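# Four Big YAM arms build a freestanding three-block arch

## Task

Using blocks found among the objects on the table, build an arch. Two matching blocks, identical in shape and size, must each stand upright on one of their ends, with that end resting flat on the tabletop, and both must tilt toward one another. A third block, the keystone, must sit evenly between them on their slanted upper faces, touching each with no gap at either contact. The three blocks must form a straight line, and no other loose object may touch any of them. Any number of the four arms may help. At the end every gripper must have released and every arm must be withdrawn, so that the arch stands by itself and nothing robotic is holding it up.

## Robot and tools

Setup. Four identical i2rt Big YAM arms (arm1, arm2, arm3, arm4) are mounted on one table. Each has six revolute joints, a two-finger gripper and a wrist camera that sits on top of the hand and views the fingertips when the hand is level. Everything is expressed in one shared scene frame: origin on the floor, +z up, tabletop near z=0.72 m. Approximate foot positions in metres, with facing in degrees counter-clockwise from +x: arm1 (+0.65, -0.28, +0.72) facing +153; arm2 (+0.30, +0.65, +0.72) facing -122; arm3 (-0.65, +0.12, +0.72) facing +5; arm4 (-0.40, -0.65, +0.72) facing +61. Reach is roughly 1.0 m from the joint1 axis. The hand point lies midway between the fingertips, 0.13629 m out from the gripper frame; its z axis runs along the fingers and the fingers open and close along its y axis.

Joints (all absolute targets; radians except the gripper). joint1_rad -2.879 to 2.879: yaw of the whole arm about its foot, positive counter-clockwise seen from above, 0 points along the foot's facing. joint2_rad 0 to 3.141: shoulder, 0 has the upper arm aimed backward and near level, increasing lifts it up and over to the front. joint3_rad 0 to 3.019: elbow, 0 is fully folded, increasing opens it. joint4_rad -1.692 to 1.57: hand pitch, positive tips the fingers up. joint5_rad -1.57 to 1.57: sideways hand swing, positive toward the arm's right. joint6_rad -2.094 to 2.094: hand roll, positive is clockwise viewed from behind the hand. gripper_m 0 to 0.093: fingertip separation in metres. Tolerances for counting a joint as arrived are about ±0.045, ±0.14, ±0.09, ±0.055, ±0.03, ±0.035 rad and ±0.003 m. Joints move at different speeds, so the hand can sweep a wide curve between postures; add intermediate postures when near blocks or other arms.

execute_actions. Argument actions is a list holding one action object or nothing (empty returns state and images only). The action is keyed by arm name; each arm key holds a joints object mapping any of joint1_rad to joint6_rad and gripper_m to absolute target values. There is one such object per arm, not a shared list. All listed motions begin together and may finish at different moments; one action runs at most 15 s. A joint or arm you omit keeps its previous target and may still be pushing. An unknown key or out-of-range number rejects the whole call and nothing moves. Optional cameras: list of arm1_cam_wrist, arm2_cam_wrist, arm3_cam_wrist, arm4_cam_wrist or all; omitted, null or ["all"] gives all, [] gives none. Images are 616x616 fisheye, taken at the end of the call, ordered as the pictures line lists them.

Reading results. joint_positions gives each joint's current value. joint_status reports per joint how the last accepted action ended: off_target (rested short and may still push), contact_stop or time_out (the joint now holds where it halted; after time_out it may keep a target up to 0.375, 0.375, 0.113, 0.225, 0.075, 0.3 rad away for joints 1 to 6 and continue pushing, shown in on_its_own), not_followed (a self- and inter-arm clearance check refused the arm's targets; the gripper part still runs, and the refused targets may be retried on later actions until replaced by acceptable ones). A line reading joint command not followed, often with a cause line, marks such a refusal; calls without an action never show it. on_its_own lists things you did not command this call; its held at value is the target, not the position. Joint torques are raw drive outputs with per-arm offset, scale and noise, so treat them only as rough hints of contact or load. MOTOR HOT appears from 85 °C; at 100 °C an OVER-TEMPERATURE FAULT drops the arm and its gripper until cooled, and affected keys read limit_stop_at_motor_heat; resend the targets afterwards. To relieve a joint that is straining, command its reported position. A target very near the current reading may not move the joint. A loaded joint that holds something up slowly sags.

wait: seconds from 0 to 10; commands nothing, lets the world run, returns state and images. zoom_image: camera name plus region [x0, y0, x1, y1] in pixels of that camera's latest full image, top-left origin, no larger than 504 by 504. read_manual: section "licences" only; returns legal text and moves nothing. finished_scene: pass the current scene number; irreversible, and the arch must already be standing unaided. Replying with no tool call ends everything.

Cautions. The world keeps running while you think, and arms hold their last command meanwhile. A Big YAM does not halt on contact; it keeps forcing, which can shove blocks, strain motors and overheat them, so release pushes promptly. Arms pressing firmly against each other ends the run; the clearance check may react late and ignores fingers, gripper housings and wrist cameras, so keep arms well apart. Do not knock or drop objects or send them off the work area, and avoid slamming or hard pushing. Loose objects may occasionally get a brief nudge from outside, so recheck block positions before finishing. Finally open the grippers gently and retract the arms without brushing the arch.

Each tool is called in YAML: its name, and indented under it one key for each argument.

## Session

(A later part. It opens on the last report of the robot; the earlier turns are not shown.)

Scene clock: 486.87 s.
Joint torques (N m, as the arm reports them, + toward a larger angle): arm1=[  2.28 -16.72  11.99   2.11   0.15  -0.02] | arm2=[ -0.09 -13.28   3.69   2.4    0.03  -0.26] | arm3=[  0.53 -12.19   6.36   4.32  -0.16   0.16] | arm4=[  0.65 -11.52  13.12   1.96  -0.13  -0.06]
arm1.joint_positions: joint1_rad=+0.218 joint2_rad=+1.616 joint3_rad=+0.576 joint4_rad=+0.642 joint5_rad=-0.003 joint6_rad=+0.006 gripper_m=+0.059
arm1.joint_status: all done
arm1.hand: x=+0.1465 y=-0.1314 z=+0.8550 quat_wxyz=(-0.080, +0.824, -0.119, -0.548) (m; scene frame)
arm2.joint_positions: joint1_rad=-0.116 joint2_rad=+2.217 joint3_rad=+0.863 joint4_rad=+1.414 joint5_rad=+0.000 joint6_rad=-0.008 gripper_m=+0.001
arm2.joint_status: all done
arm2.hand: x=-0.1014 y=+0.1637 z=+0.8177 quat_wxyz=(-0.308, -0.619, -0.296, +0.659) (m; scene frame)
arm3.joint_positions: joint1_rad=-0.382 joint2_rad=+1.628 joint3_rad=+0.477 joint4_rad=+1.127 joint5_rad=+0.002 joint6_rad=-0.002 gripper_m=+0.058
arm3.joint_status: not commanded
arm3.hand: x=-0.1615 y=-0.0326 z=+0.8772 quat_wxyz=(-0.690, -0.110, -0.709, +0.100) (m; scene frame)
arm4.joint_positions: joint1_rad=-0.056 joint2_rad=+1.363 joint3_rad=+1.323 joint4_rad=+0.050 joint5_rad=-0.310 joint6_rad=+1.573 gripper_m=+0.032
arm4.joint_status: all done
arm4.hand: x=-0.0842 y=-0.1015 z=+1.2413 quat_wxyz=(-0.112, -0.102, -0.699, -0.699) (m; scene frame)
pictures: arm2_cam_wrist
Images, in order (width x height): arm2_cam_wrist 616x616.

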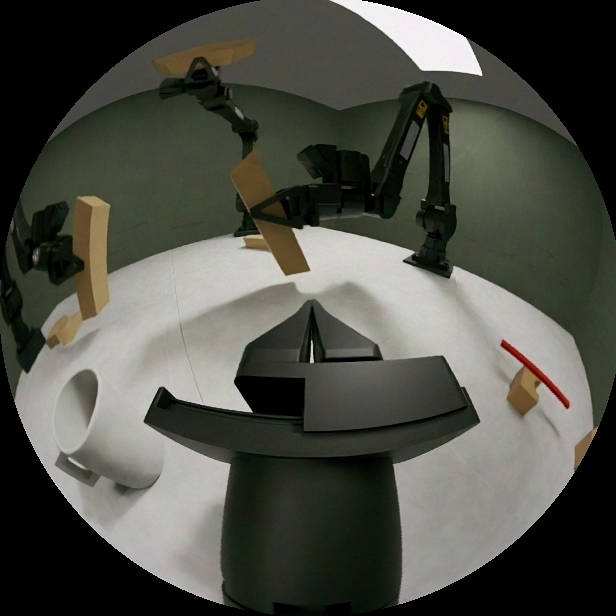

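execute_actions:
  actions:
    - {"arm1":{"joints":{"joint1_rad":0.2,"joint2_rad":1.745,"joint3_rad":0.855,"joint4_rad":0.615}},"arm2":{"joints":{"joint5_rad":-0.39,"joint4_rad":1.36}}}
  cameras: ["arm2_cam_wrist"]

Scene clock: 491.53 s.
Joint torques (N m, as the arm reports them, + toward a larger angle): arm1=[  1.36 -18.9   12.     1.78   0.18  -0.01] | arm2=[  0.11 -13.43   3.76   1.52  -0.08  -0.21] | arm3=[  0.29 -12.44   6.29   4.18  -0.2    0.16] | arm4=[  0.52 -11.82  13.09   1.96  -0.13  -0.06]
arm1.joint_positions: joint1_rad=+0.212 joint2_rad=+1.758 joint3_rad=+0.797 joint4_rad=+0.607 joint5_rad=-0.003 joint6_rad=+0.006 gripper_m=+0.059
arm1.joint_status: all done
arm1.hand: x=+0.0692 y=-0.1050 z=+0.8654 quat_wxyz=(-0.084, +0.812, -0.119, -0.566) (m; scene frame)
arm2.joint_positions: joint1_rad=-0.116 joint2_rad=+2.217 joint3_rad=+0.863 joint4_rad=+1.366 joint5_rad=-0.386 joint6_rad=-0.008 gripper_m=+0.001
arm2.joint_status: all done
arm2.hand: x=-0.0435 y=+0.1321 z=+0.8058 quat_wxyz=(-0.418, -0.564, -0.421, +0.574) (m; scene frame)
arm3.joint_positions: joint1_rad=-0.382 joint2_rad=+1.628 joint3_rad=+0.477 joint4_rad=+1.127 joint5_rad=+0.002 joint6_rad=-0.002 gripper_m=+0.058
arm3.joint_status: not commanded
arm3.hand: x=-0.1615 y=-0.0326 z=+0.8772 quat_wxyz=(-0.690, -0.110, -0.709, +0.100) (m; scene frame)
arm4.joint_positions: joint1_rad=-0.056 joint2_rad=+1.363 joint3_rad=+1.323 joint4_rad=+0.050 joint5_rad=-0.310 joint6_rad=+1.573 gripper_m=+0.032
arm4.joint_status: not commanded
arm4.hand: x=-0.0842 y=-0.1015 z=+1.2413 quat_wxyz=(-0.112, -0.102, -0.699, -0.699) (m; scene frame)
pictures: arm2_cam_wrist
Images, in order (width x height): arm2_cam_wrist 616x616.

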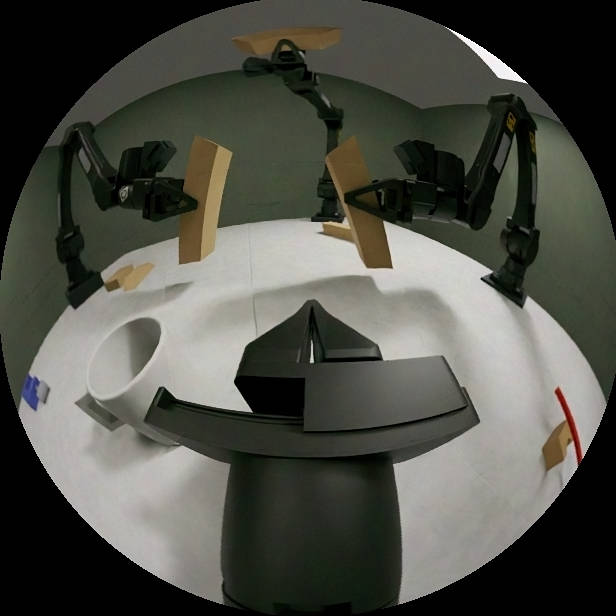

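zoom_image:
  camera: "arm2_cam_wrist"
  region: [150, 120, 280, 290]

zoom_image:
  camera: "arm2_cam_wrist"
  region: [300, 120, 430, 290]

Region (150, 120, 280, 290) of arm2_cam_wrist's 616x616 image, scaled by 2.965, with more detail than that image has; it fills the left 385 columns of this view, and the rest is white.

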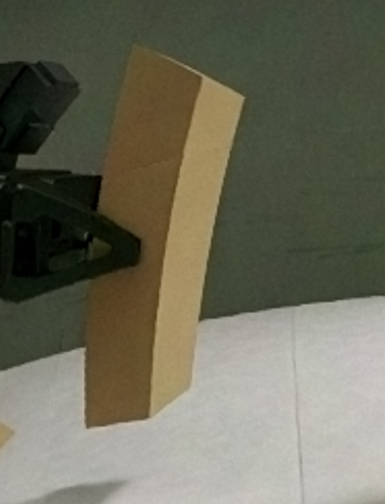

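Region (300, 120, 430, 290) of arm2_cam_wrist's 616x616 image, scaled by 2.965, with more detail than that image has; it fills the left 385 columns of this view, and the rest is white.

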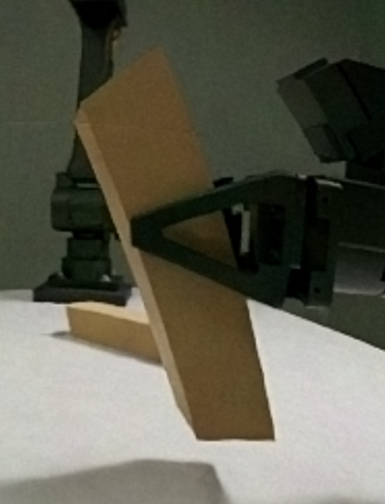

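execute_actions:
  actions:
    - {"arm1":{"joints":{"joint2_rad":1.88,"joint3_rad":0.905,"joint4_rad":0.663}},"arm3":{"joints":{"joint2_rad":1.785,"joint3_rad":0.55,"joint4_rad":1.345}}}
  cameras: ["arm2_cam_wrist"]

zoom_image:
  camera: "arm2_cam_wrist"
  region: [170, 140, 410, 310]

Scene clock: 518.13 s.
Joint torques (N m, as the arm reports them, + toward a larger angle): arm1=[  0.95 -20.96  10.79   2.83   0.16   0.01] | arm2=[ -0.16 -13.01   3.52   1.73  -0.11  -0.11] | arm3=[  0.25 -10.92   6.07   4.17  -0.15   0.18] | arm4=[  0.58 -11.73  13.07   1.95  -0.13  -0.06]
arm1.joint_positions: joint1_rad=+0.212 joint2_rad=+1.898 joint3_rad=+0.853 joint4_rad=+0.628 joint5_rad=-0.003 joint6_rad=+0.006 gripper_m=+0.059
arm1.joint_status: all done
arm1.hand: x=+0.0539 y=-0.0999 z=+0.8115 quat_wxyz=(-0.080, +0.829, -0.122, -0.540) (m; scene frame)
arm2.joint_positions: joint1_rad=-0.116 joint2_rad=+2.217 joint3_rad=+0.863 joint4_rad=+1.366 joint5_rad=-0.386 joint6_rad=-0.008 gripper_m=+0.001
arm2.joint_status: not commanded
arm2.hand: x=-0.0435 y=+0.1321 z=+0.8058 quat_wxyz=(-0.418, -0.564, -0.421, +0.574) (m; scene frame)
arm3.joint_positions: joint1_rad=-0.382 joint2_rad=+1.807 joint3_rad=+0.516 joint4_rad=+1.301 joint5_rad=+0.000 joint6_rad=-0.002 gripper_m=+0.058
arm3.joint_status: all done
arm3.hand: x=-0.1472 y=-0.0363 z=+0.8453 quat_wxyz=(-0.702, -0.108, -0.697, +0.101) (m; scene frame)
arm4.joint_positions: joint1_rad=-0.056 joint2_rad=+1.363 joint3_rad=+1.323 joint4_rad=+0.050 joint5_rad=-0.310 joint6_rad=+1.573 gripper_m=+0.032
arm4.joint_status: not commanded
arm4.hand: x=-0.0842 y=-0.1015 z=+1.2413 quat_wxyz=(-0.112, -0.102, -0.699, -0.699) (m; scene frame)
pictures: arm2_cam_wrist
Images, in order (width x height): arm2_cam_wrist 616x616.

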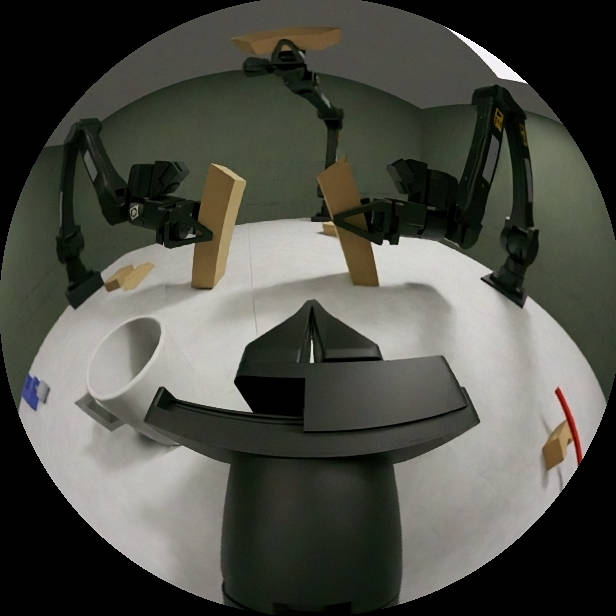

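Region (170, 140, 410, 310) of arm2_cam_wrist's 616x616 image, scaled by 2.100, with more detail than that image has; it fills the top 357 rows of this view, and the rest is white.

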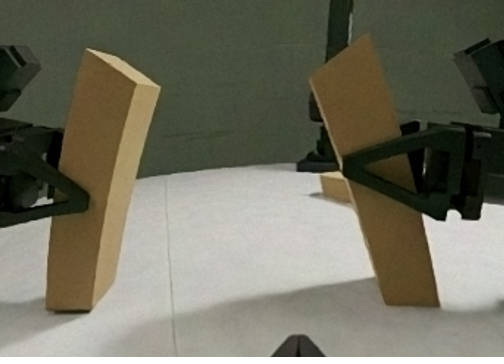

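zoom_image:
  camera: "arm2_cam_wrist"
  region: [175, 255, 245, 300]

zoom_image:
  camera: "arm2_cam_wrist"
  region: [330, 255, 400, 300]

Region (175, 255, 245, 300) of arm2_cam_wrist's 616x616 image, scaled by 7.200, with more detail than that image has; it fills the top 324 rows of this view, and the rest is white.

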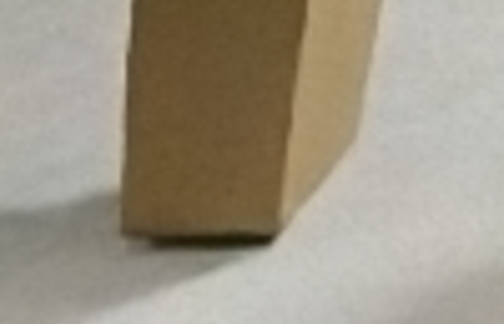

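Region (330, 255, 400, 300) of arm2_cam_wrist's 616x616 image, scaled by 7.200, with more detail than that image has; it fills the top 324 rows of this view, and the rest is white.

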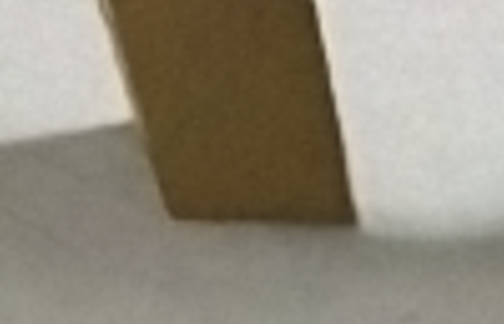

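execute_actions:
  actions:
    - {"arm3":{"joints":{"joint2_rad":1.84,"joint4_rad":1.375}}}
  cameras: ["arm2_cam_wrist"]

zoom_image:
  camera: "arm2_cam_wrist"
  region: [330, 255, 400, 300]

Scene clock: 542.80 s.
Joint torques (N m, as the arm reports them, + toward a larger angle): arm1=[  0.97 -20.83  10.88   2.71   0.17  -0.01] | arm2=[  0.84 -13.01   3.49   1.62  -0.04  -0.19] | arm3=[ 0.82 -9.05  5.93  3.6  -0.09  0.17] | arm4=[  0.51 -11.89  13.08   1.95  -0.13  -0.05]
arm1.joint_positions: joint1_rad=+0.212 joint2_rad=+1.898 joint3_rad=+0.853 joint4_rad=+0.628 joint5_rad=-0.003 joint6_rad=+0.006 gripper_m=+0.059
arm1.joint_status: not commanded
arm1.hand: x=+0.0539 y=-0.0999 z=+0.8115 quat_wxyz=(-0.080, +0.829, -0.122, -0.540) (m; scene frame)
arm2.joint_positions: joint1_rad=-0.116 joint2_rad=+2.217 joint3_rad=+0.863 joint4_rad=+1.366 joint5_rad=-0.386 joint6_rad=-0.008 gripper_m=+0.001
arm2.joint_status: not commanded
arm2.hand: x=-0.0435 y=+0.1321 z=+0.8058 quat_wxyz=(-0.418, -0.564, -0.421, +0.574) (m; scene frame)
arm3.joint_positions: joint1_rad=-0.382 joint2_rad=+1.829 joint3_rad=+0.517 joint4_rad=+1.342 joint5_rad=+0.000 joint6_rad=-0.002 gripper_m=+0.058
arm3.joint_status: all done
arm3.hand: x=-0.1473 y=-0.0362 z=+0.8449 quat_wxyz=(-0.709, -0.107, -0.690, +0.102) (m; scene frame)
arm4.joint_positions: joint1_rad=-0.056 joint2_rad=+1.363 joint3_rad=+1.323 joint4_rad=+0.050 joint5_rad=-0.310 joint6_rad=+1.573 gripper_m=+0.032
arm4.joint_status: not commanded
arm4.hand: x=-0.0842 y=-0.1015 z=+1.2413 quat_wxyz=(-0.112, -0.102, -0.699, -0.699) (m; scene frame)
pictures: arm2_cam_wrist
Images, in order (width x height): arm2_cam_wrist 616x616.

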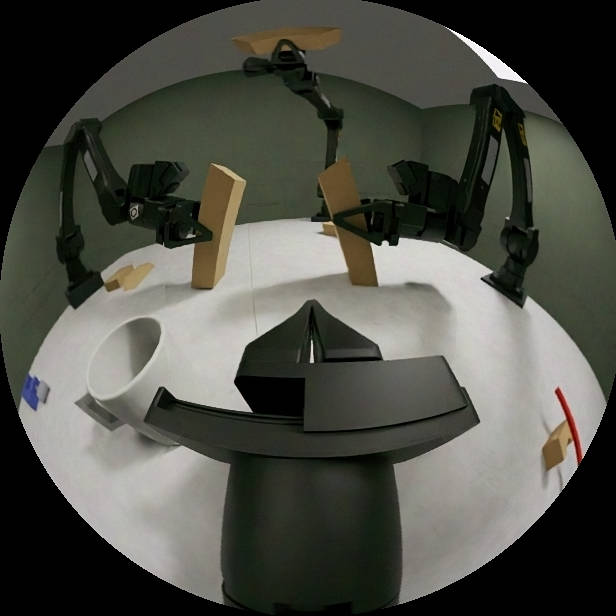

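Region (330, 255, 400, 300) of arm2_cam_wrist's 616x616 image, scaled by 7.200, with more detail than that image has; it fills the top 324 rows of this view, and the rest is white.

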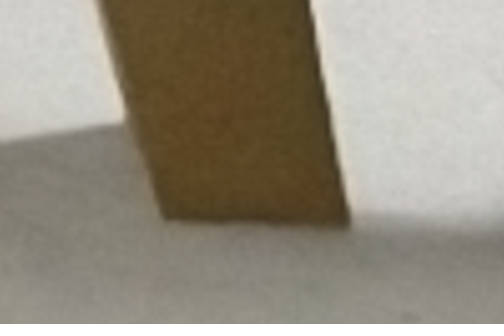

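execute_actions:
  actions:
    - {"arm3":{"joints":{"joint2_rad":1.815,"joint4_rad":1.335}},"arm1":{"joints":{"joint1_rad":0.236,"joint2_rad":1.93,"joint4_rad":0.728}}}
  cameras: ["arm2_cam_wrist","arm1_cam_wrist","arm3_cam_wrist"]

zoom_image:
  camera: "arm2_cam_wrist"
  region: [175, 255, 245, 300]

zoom_image:
  camera: "arm2_cam_wrist"
  region: [330, 255, 400, 300]

zoom_image:
  camera: "arm2_cam_wrist"
  region: [195, 145, 365, 205]

Scene clock: 557.33 s.
Joint torques (N m, as the arm reports them, + toward a larger angle): arm1=[  3.04 -18.94  10.8    2.97   0.04  -0.04] | arm2=[ -0.51 -13.52   3.43   1.93  -0.1   -0.21] | arm3=[  0.64 -10.45   5.66   1.64  -0.09   0.15] | arm4=[  0.46 -11.78  13.09   1.93  -0.14  -0.05]
arm1.joint_positions: joint1_rad=+0.224 joint2_rad=+1.923 joint3_rad=+0.853 joint4_rad=+0.689 joint5_rad=+0.000 joint6_rad=+0.006 gripper_m=+0.059
arm1.joint_status: all done
arm1.hand: x=+0.0487 y=-0.1053 z=+0.8098 quat_wxyz=(-0.081, +0.820, -0.116, -0.555) (m; scene frame)
arm2.joint_positions: joint1_rad=-0.116 joint2_rad=+2.217 joint3_rad=+0.863 joint4_rad=+1.366 joint5_rad=-0.386 joint6_rad=-0.008 gripper_m=+0.001
arm2.joint_status: not commanded
arm2.hand: x=-0.0435 y=+0.1321 z=+0.8058 quat_wxyz=(-0.418, -0.564, -0.421, +0.574) (m; scene frame)
arm3.joint_positions: joint1_rad=-0.382 joint2_rad=+1.829 joint3_rad=+0.517 joint4_rad=+1.342 joint5_rad=+0.000 joint6_rad=-0.002 gripper_m=+0.058
arm3.joint_status: all done
arm3.hand: x=-0.1473 y=-0.0362 z=+0.8447 quat_wxyz=(-0.709, -0.107, -0.690, +0.102) (m; scene frame)
arm4.joint_positions: joint1_rad=-0.056 joint2_rad=+1.363 joint3_rad=+1.323 joint4_rad=+0.050 joint5_rad=-0.310 joint6_rad=+1.573 gripper_m=+0.032
arm4.joint_status: not commanded
arm4.hand: x=-0.0842 y=-0.1015 z=+1.2413 quat_wxyz=(-0.112, -0.102, -0.699, -0.699) (m; scene frame)
pictures: arm1_cam_wrist, arm2_cam_wrist, arm3_cam_wrist
Images, in order (width x height): arm1_cam_wrist 616x616, arm2_cam_wrist 616x616, arm3_cam_wrist 616x616.

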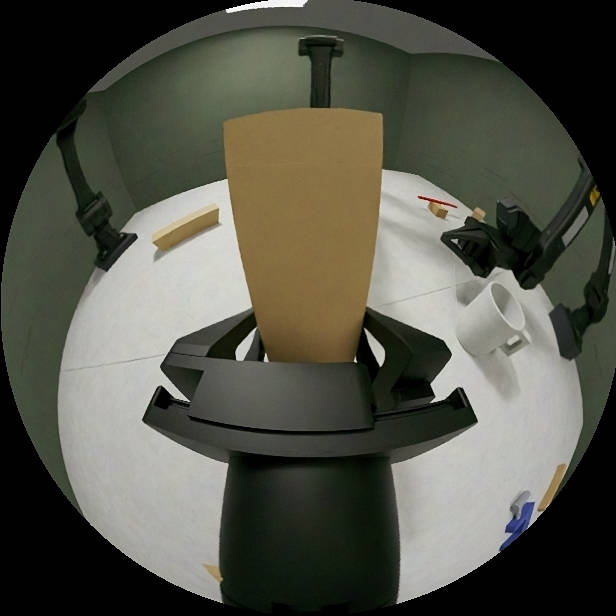

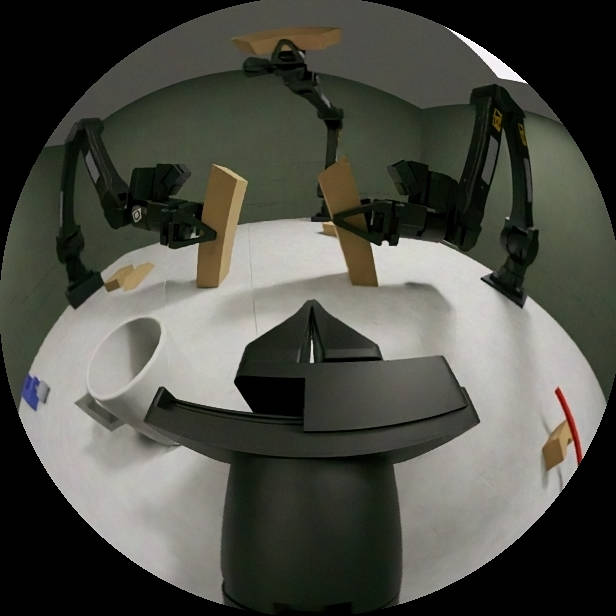

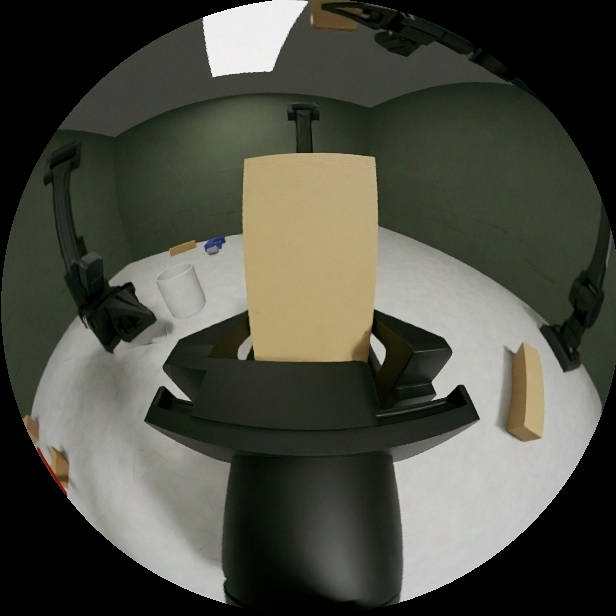

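Region (175, 255, 245, 300) of arm2_cam_wrist's 616x616 image, scaled by 7.200, with more detail than that image has; it fills the top 324 rows of this view, and the rest is white.

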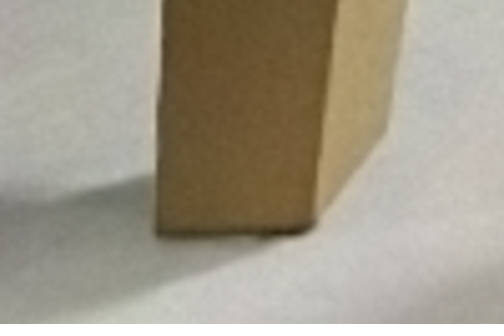

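Region (330, 255, 400, 300) of arm2_cam_wrist's 616x616 image, scaled by 7.200, with more detail than that image has; it fills the top 324 rows of this view, and the rest is white.

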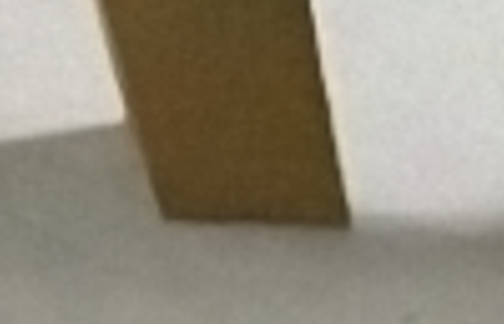

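Region (195, 145, 365, 205) of arm2_cam_wrist's 616x616 image, scaled by 2.965, with more detail than that image has; it fills the top 178 rows of this view, and the rest is white.

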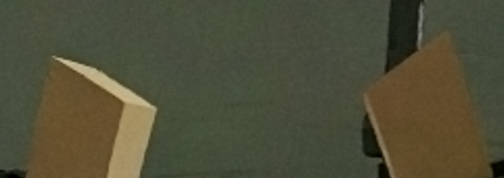

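execute_actions:
  actions: []

Scene clock: 572.07 s.
Joint torques (N m, as the arm reports them, + toward a larger angle): arm1=[  3.38 -18.83  10.69   2.92   0.06   0.  ] | arm2=[ -0.62 -12.33   3.64   1.8   -0.19  -0.2 ] | arm3=[  0.99 -10.65   5.91   1.54  -0.09   0.19] | arm4=[  0.54 -11.81  13.08   1.94  -0.14  -0.06]
arm1.joint_positions: joint1_rad=+0.224 joint2_rad=+1.923 joint3_rad=+0.853 joint4_rad=+0.689 joint5_rad=+0.000 joint6_rad=+0.006 gripper_m=+0.059
arm1.joint_status: all done
arm1.hand: x=+0.0487 y=-0.1053 z=+0.8098 quat_wxyz=(-0.081, +0.820, -0.116, -0.555) (m; scene frame)
arm2.joint_positions: joint1_rad=-0.116 joint2_rad=+2.217 joint3_rad=+0.863 joint4_rad=+1.366 joint5_rad=-0.386 joint6_rad=-0.008 gripper_m=+0.001
arm2.joint_status: not commanded
arm2.hand: x=-0.0435 y=+0.1321 z=+0.8058 quat_wxyz=(-0.418, -0.564, -0.421, +0.574) (m; scene frame)
arm3.joint_positions: joint1_rad=-0.382 joint2_rad=+1.829 joint3_rad=+0.517 joint4_rad=+1.342 joint5_rad=+0.000 joint6_rad=-0.002 gripper_m=+0.058
arm3.joint_status: all done
arm3.hand: x=-0.1473 y=-0.0362 z=+0.8447 quat_wxyz=(-0.709, -0.107, -0.690, +0.102) (m; scene frame)
arm4.joint_positions: joint1_rad=-0.056 joint2_rad=+1.363 joint3_rad=+1.323 joint4_rad=+0.050 joint5_rad=-0.310 joint6_rad=+1.573 gripper_m=+0.032
arm4.joint_status: not commanded
arm4.hand: x=-0.0842 y=-0.1015 z=+1.2413 quat_wxyz=(-0.112, -0.102, -0.699, -0.699) (m; scene frame)
pictures: arm1_cam_wrist, arm2_cam_wrist, arm3_cam_wrist, arm4_cam_wrist
Images, in order (width x height): arm1_cam_wrist 616x616, arm2_cam_wrist 616x616, arm3_cam_wrist 616x616, arm4_cam_wrist 616x616.

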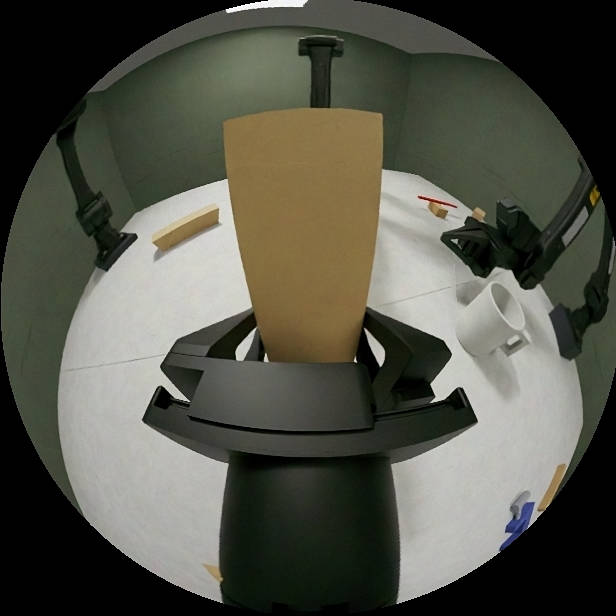

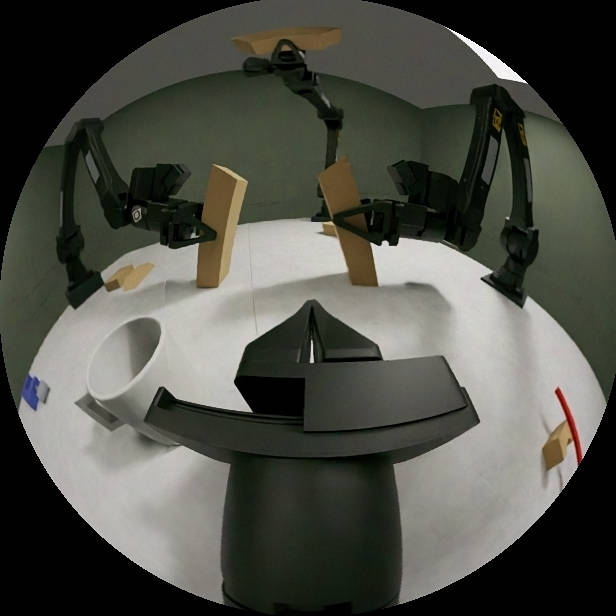

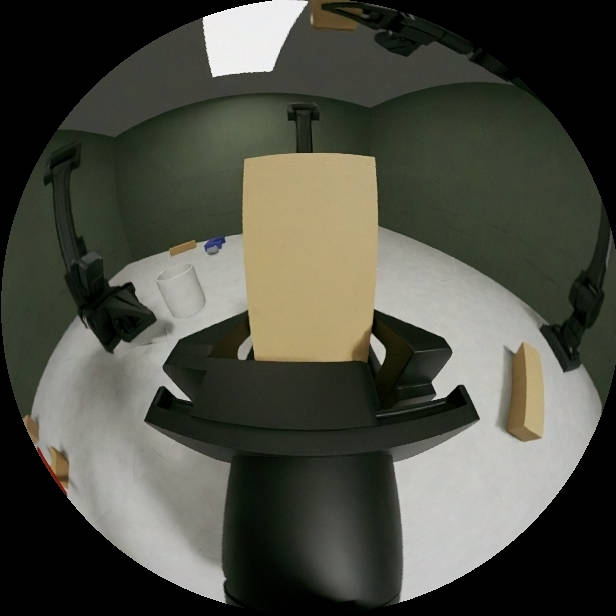

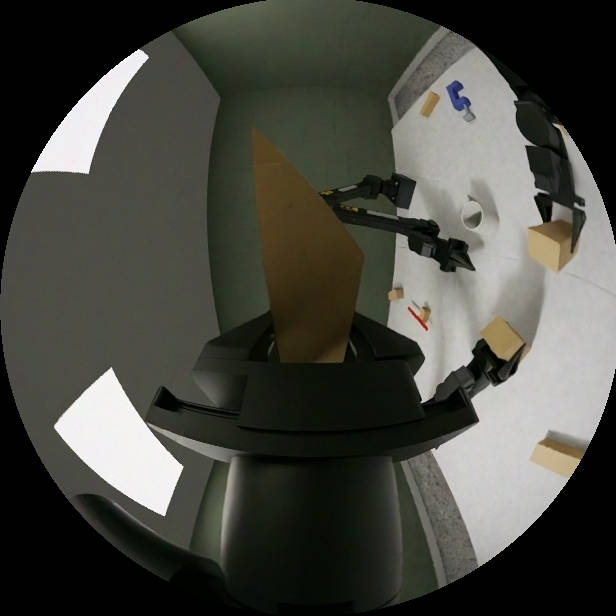

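execute_actions:
  actions:
    - {"arm4": {"joints": {"joint2_rad": 1.5, "joint3_rad": 1.2, "joint4_rad": 0.48}}}
  cameras: []

execute_actions:
  actions:
    - {"arm4": {"joints": {"joint2_rad": 1.65, "joint3_rad": 1.06, "joint4_rad": 0.65}}}

Scene clock: 585.70 s.
Joint torques (N m, as the arm reports them, + toward a larger angle): arm1=[  2.92 -18.97  10.63   2.8    0.04  -0.04] | arm2=[ -0.12 -13.65   3.67   1.66  -0.16  -0.17] | arm3=[  1.16 -10.27   5.96   1.58  -0.1    0.19] | arm4=[  0.45 -14.69  11.48   3.41  -0.12  -0.06]
arm1.joint_positions: joint1_rad=+0.224 joint2_rad=+1.923 joint3_rad=+0.853 joint4_rad=+0.689 joint5_rad=+0.000 joint6_rad=+0.006 gripper_m=+0.059
arm1.joint_status: not commanded
arm1.hand: x=+0.0487 y=-0.1053 z=+0.8098 quat_wxyz=(-0.081, +0.820, -0.116, -0.555) (m; scene frame)
arm2.joint_positions: joint1_rad=-0.116 joint2_rad=+2.217 joint3_rad=+0.863 joint4_rad=+1.366 joint5_rad=-0.386 joint6_rad=-0.008 gripper_m=+0.001
arm2.joint_status: not commanded
arm2.hand: x=-0.0435 y=+0.1321 z=+0.8058 quat_wxyz=(-0.418, -0.564, -0.421, +0.574) (m; scene frame)
arm3.joint_positions: joint1_rad=-0.382 joint2_rad=+1.829 joint3_rad=+0.517 joint4_rad=+1.342 joint5_rad=+0.000 joint6_rad=-0.002 gripper_m=+0.058
arm3.joint_status: not commanded
arm3.hand: x=-0.1473 y=-0.0362 z=+0.8447 quat_wxyz=(-0.709, -0.107, -0.690, +0.102) (m; scene frame)
arm4.joint_positions: joint1_rad=-0.056 joint2_rad=+1.524 joint3_rad=+1.177 joint4_rad=+0.450 joint5_rad=-0.310 joint6_rad=+1.574 gripper_m=+0.032
arm4.joint_status: all done
arm4.hand: x=-0.0612 y=-0.0713 z=+1.1446 quat_wxyz=(-0.125, -0.088, -0.669, -0.727) (m; scene frame)
pictures: none
No camera images: the call's "cameras" was empty. Leave "cameras" out to get every camera's image.

Scene clock: 586.90 s.
Joint torques (N m, as the arm reports them, + toward a larger angle): arm1=[  2.98 -18.91  10.67   2.85   0.03   0.02] | arm2=[ -0.52 -13.19   3.74   1.61  -0.14  -0.19] | arm3=[  1.17 -10.89   5.79   1.67  -0.09   0.17] | arm4=[  0.43 -16.31   9.77   3.55  -0.13  -0.07]
arm1.joint_positions: joint1_rad=+0.224 joint2_rad=+1.923 joint3_rad=+0.853 joint4_rad=+0.689 joint5_rad=+0.000 joint6_rad=+0.006 gripper_m=+0.059
arm1.joint_status: not commanded
arm1.hand: x=+0.0487 y=-0.1053 z=+0.8098 quat_wxyz=(-0.081, +0.820, -0.116, -0.555) (m; scene frame)
arm2.joint_positions: joint1_rad=-0.116 joint2_rad=+2.217 joint3_rad=+0.863 joint4_rad=+1.366 joint5_rad=-0.386 joint6_rad=-0.008 gripper_m=+0.001
arm2.joint_status: not commanded
arm2.hand: x=-0.0435 y=+0.1321 z=+0.8058 quat_wxyz=(-0.418, -0.564, -0.421, +0.574) (m; scene frame)
arm3.joint_positions: joint1_rad=-0.382 joint2_rad=+1.829 joint3_rad=+0.517 joint4_rad=+1.342 joint5_rad=+0.000 joint6_rad=-0.002 gripper_m=+0.058
arm3.joint_status: not commanded
arm3.hand: x=-0.1473 y=-0.0362 z=+0.8447 quat_wxyz=(-0.709, -0.107, -0.690, +0.102) (m; scene frame)
arm4.joint_positions: joint1_rad=-0.056 joint2_rad=+1.684 joint3_rad=+1.042 joint4_rad=+0.618 joint5_rad=-0.310 joint6_rad=+1.574 gripper_m=+0.032
arm4.joint_status: all done
arm4.hand: x=-0.0555 y=-0.0666 z=+1.0030 quat_wxyz=(-0.106, -0.108, -0.710, -0.688) (m; scene frame)
pictures: arm1_cam_wrist, arm2_cam_wrist, arm3_cam_wrist, arm4_cam_wrist
Images, in order (width x height): arm1_cam_wrist 616x616, arm2_cam_wrist 616x616, arm3_cam_wrist 616x616, arm4_cam_wrist 616x616.

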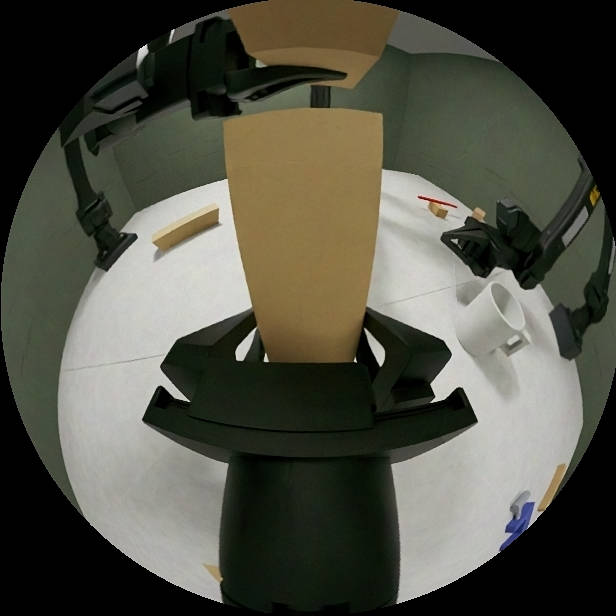

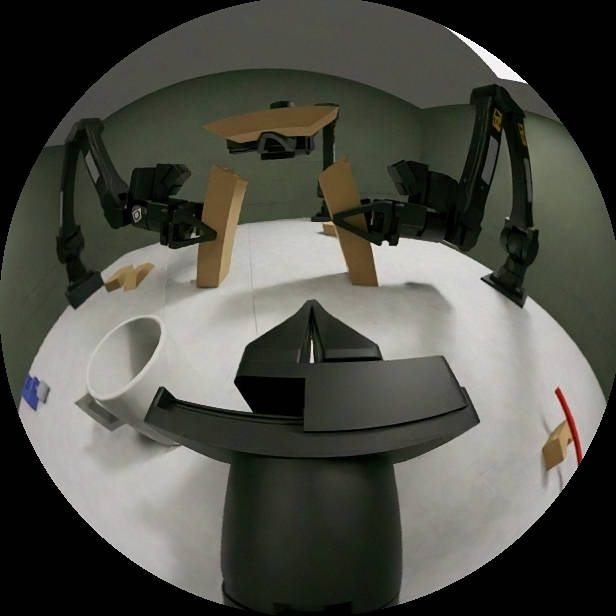

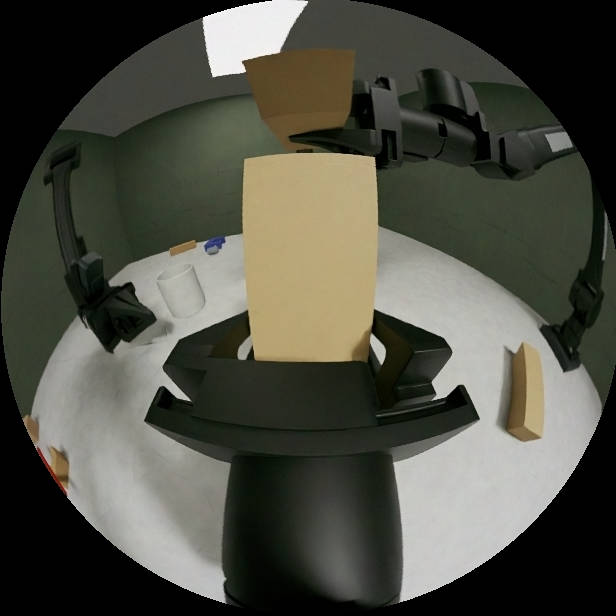

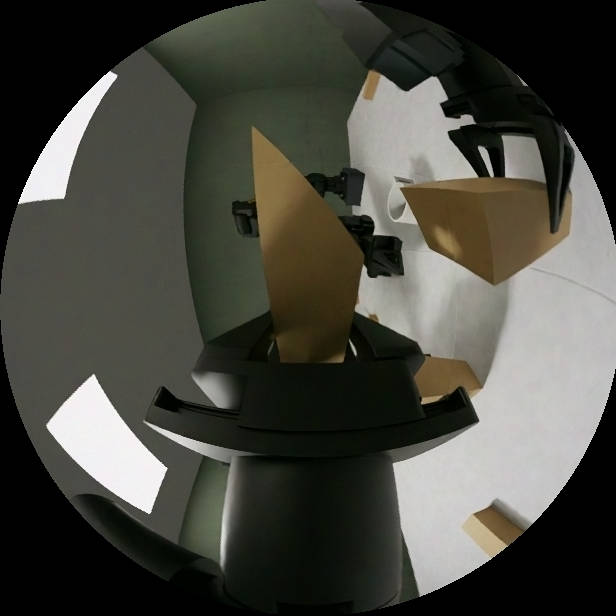

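zoom_image:
  camera: "arm2_cam_wrist"
  region: [180, 90, 400, 300]

Region (180, 90, 400, 300) of arm2_cam_wrist's 616x616 image, scaled by 2.291, with more detail than that image has; it fills the top 481 rows of this view, and the rest is white.

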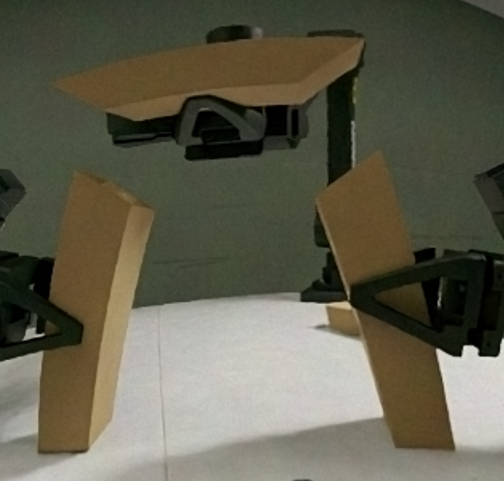

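execute_actions:
  actions:
    - {"arm4": {"joints": {"joint1_rad": -0.03, "joint2_rad": 1.735, "joint3_rad": 0.992, "joint4_rad": 0.83}}}

zoom_image:
  camera: "arm2_cam_wrist"
  region: [190, 110, 370, 220]

Scene clock: 622.20 s.
Joint torques (N m, as the arm reports them, + toward a larger angle): arm1=[  3.09 -18.74  10.74   2.97   0.05  -0.02] | arm2=[ -0.43 -13.35   3.44   1.5   -0.12  -0.21] | arm3=[  0.17 -10.58   5.84   1.61  -0.1    0.14] | arm4=[  0.6  -15.64   8.1    3.64  -0.12  -0.07]
arm1.joint_positions: joint1_rad=+0.224 joint2_rad=+1.923 joint3_rad=+0.853 joint4_rad=+0.689 joint5_rad=+0.000 joint6_rad=+0.006 gripper_m=+0.059
arm1.joint_status: not commanded
arm1.hand: x=+0.0487 y=-0.1053 z=+0.8098 quat_wxyz=(-0.081, +0.820, -0.116, -0.555) (m; scene frame)
arm2.joint_positions: joint1_rad=-0.116 joint2_rad=+2.217 joint3_rad=+0.863 joint4_rad=+1.366 joint5_rad=-0.386 joint6_rad=-0.008 gripper_m=+0.001
arm2.joint_status: not commanded
arm2.hand: x=-0.0435 y=+0.1321 z=+0.8058 quat_wxyz=(-0.418, -0.564, -0.421, +0.574) (m; scene frame)
arm3.joint_positions: joint1_rad=-0.382 joint2_rad=+1.829 joint3_rad=+0.517 joint4_rad=+1.342 joint5_rad=+0.000 joint6_rad=-0.002 gripper_m=+0.058
arm3.joint_status: not commanded
arm3.hand: x=-0.1473 y=-0.0362 z=+0.8447 quat_wxyz=(-0.709, -0.107, -0.690, +0.102) (m; scene frame)
arm4.joint_positions: joint1_rad=-0.034 joint2_rad=+1.753 joint3_rad=+0.987 joint4_rad=+0.796 joint5_rad=-0.311 joint6_rad=+1.574 gripper_m=+0.032
arm4.joint_status: all done
arm4.hand: x=-0.0708 y=-0.0641 z=+0.9711 quat_wxyz=(-0.106, -0.092, -0.694, -0.706) (m; scene frame)
pictures: arm1_cam_wrist, arm2_cam_wrist, arm3_cam_wrist, arm4_cam_wrist
Images, in order (width x height): arm1_cam_wrist 616x616, arm2_cam_wrist 616x616, arm3_cam_wrist 616x616, arm4_cam_wrist 616x616.

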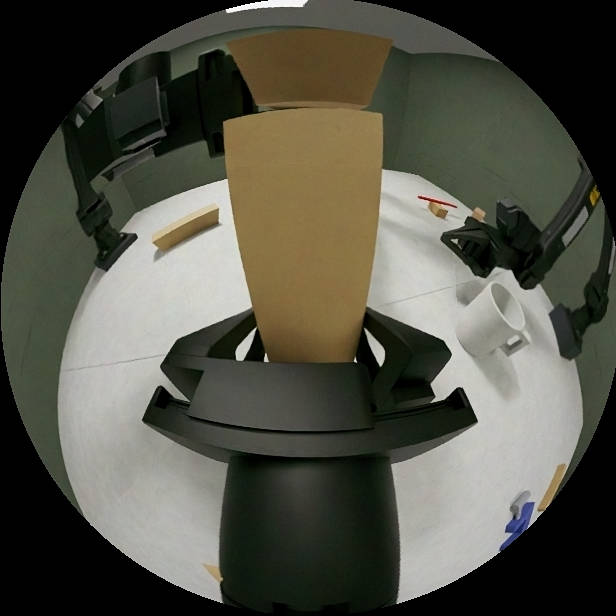

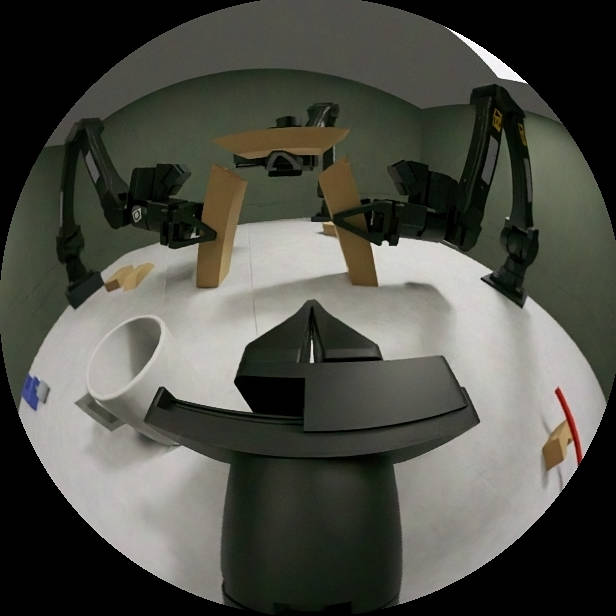

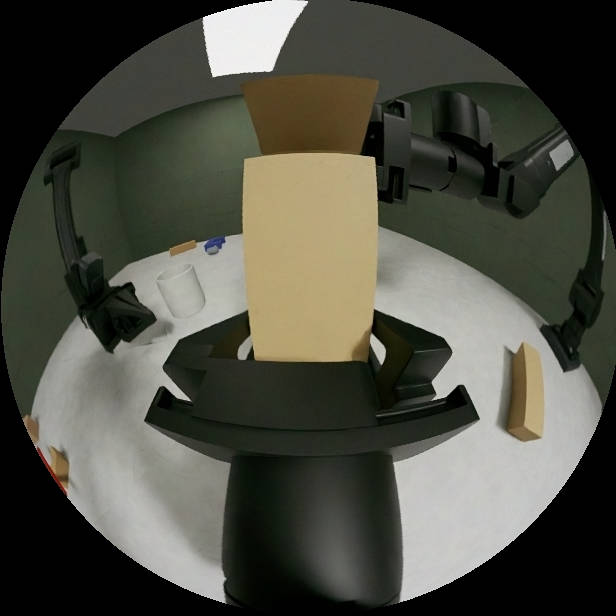

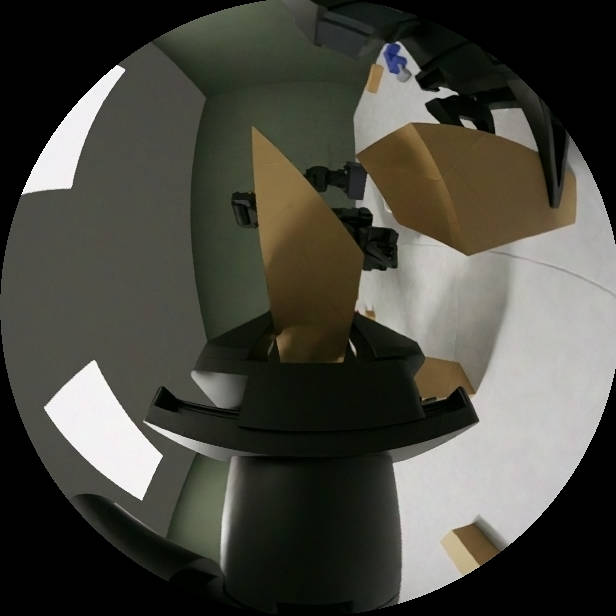

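Region (190, 110, 370, 220) of arm2_cam_wrist's 616x616 image, scaled by 2.800, with more detail than that image has.

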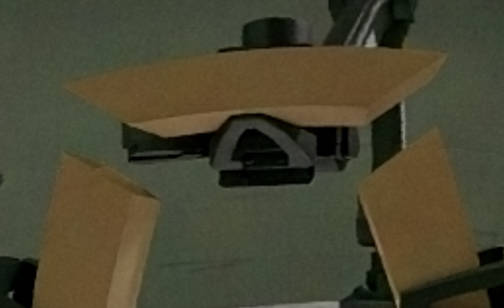

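execute_actions:
  actions:
    - {"arm4": {"joints": {"joint2_rad": 1.775, "joint3_rad": 0.978, "joint4_rad": 0.87}}}

zoom_image:
  camera: "arm2_cam_wrist"
  region: [190, 110, 370, 220]

Scene clock: 638.77 s.
Joint torques (N m, as the arm reports them, + toward a larger angle): arm1=[  2.89 -18.72  10.68   2.91   0.07   0.  ] | arm2=[  0.01 -14.13   3.49   1.57  -0.17  -0.18] | arm3=[  0.95 -10.74   5.83   1.55  -0.09   0.21] | arm4=[  0.51 -14.08   7.44   3.64  -0.13  -0.07]
arm1.joint_positions: joint1_rad=+0.224 joint2_rad=+1.923 joint3_rad=+0.853 joint4_rad=+0.689 joint5_rad=+0.000 joint6_rad=+0.006 gripper_m=+0.059
arm1.joint_status: not commanded
arm1.hand: x=+0.0487 y=-0.1053 z=+0.8098 quat_wxyz=(-0.081, +0.820, -0.116, -0.555) (m; scene frame)
arm2.joint_positions: joint1_rad=-0.116 joint2_rad=+2.217 joint3_rad=+0.863 joint4_rad=+1.366 joint5_rad=-0.386 joint6_rad=-0.008 gripper_m=+0.001
arm2.joint_status: not commanded
arm2.hand: x=-0.0435 y=+0.1321 z=+0.8058 quat_wxyz=(-0.418, -0.564, -0.421, +0.574) (m; scene frame)
arm3.joint_positions: joint1_rad=-0.382 joint2_rad=+1.829 joint3_rad=+0.517 joint4_rad=+1.342 joint5_rad=+0.000 joint6_rad=-0.002 gripper_m=+0.058
arm3.joint_status: not commanded
arm3.hand: x=-0.1473 y=-0.0362 z=+0.8447 quat_wxyz=(-0.709, -0.107, -0.690, +0.102) (m; scene frame)
arm4.joint_positions: joint1_rad=-0.034 joint2_rad=+1.779 joint3_rad=+0.979 joint4_rad=+0.836 joint5_rad=-0.311 joint6_rad=+1.574 gripper_m=+0.032
arm4.joint_status: all done
arm4.hand: x=-0.0707 y=-0.0643 z=+0.9593 quat_wxyz=(-0.107, -0.091, -0.692, -0.708) (m; scene frame)
pictures: arm1_cam_wrist, arm2_cam_wrist, arm3_cam_wrist, arm4_cam_wrist
Images, in order (width x height): arm1_cam_wrist 616x616, arm2_cam_wrist 616x616, arm3_cam_wrist 616x616, arm4_cam_wrist 616x616.

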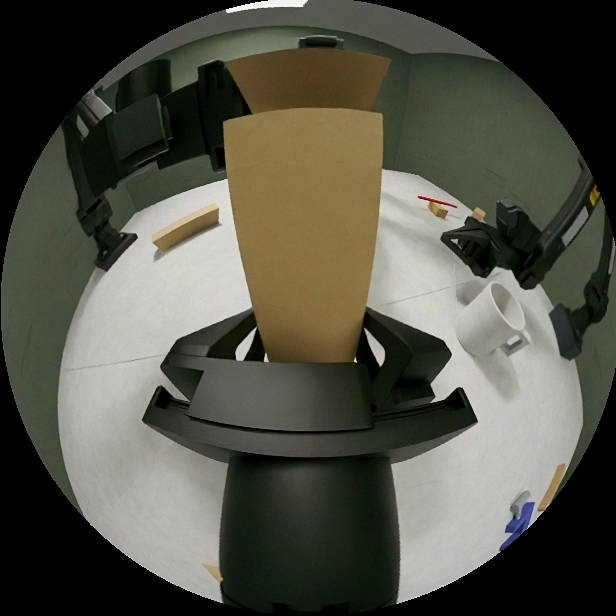

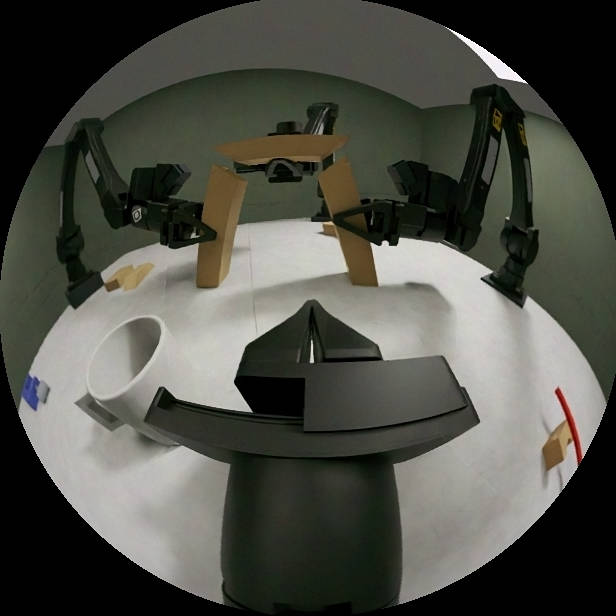

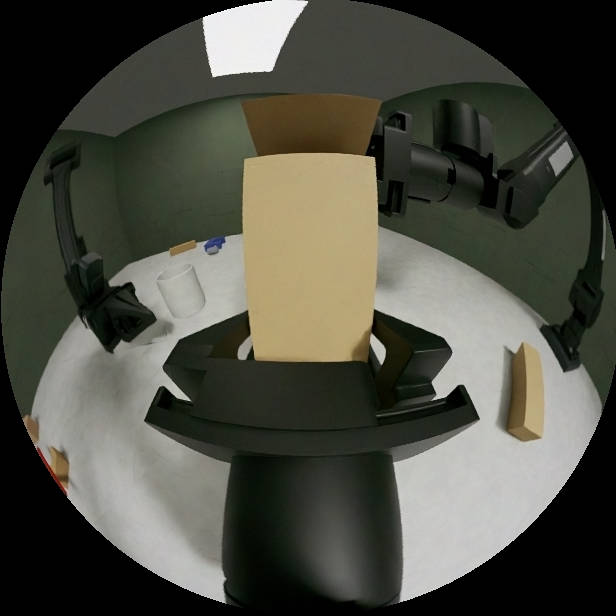

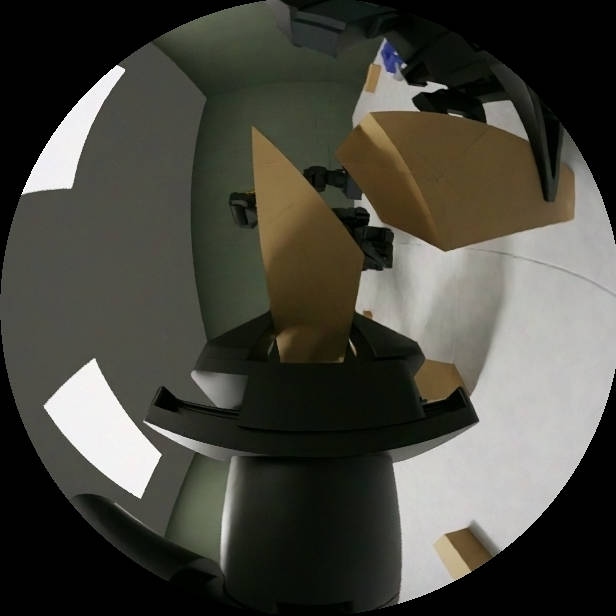

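Region (190, 110, 370, 220) of arm2_cam_wrist's 616x616 image, scaled by 2.800, with more detail than that image has.

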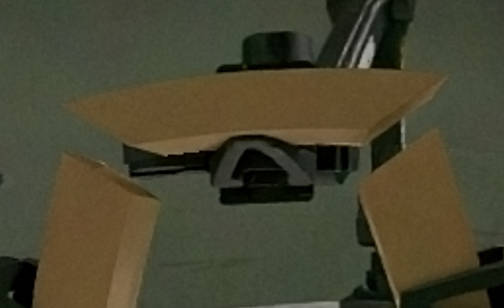

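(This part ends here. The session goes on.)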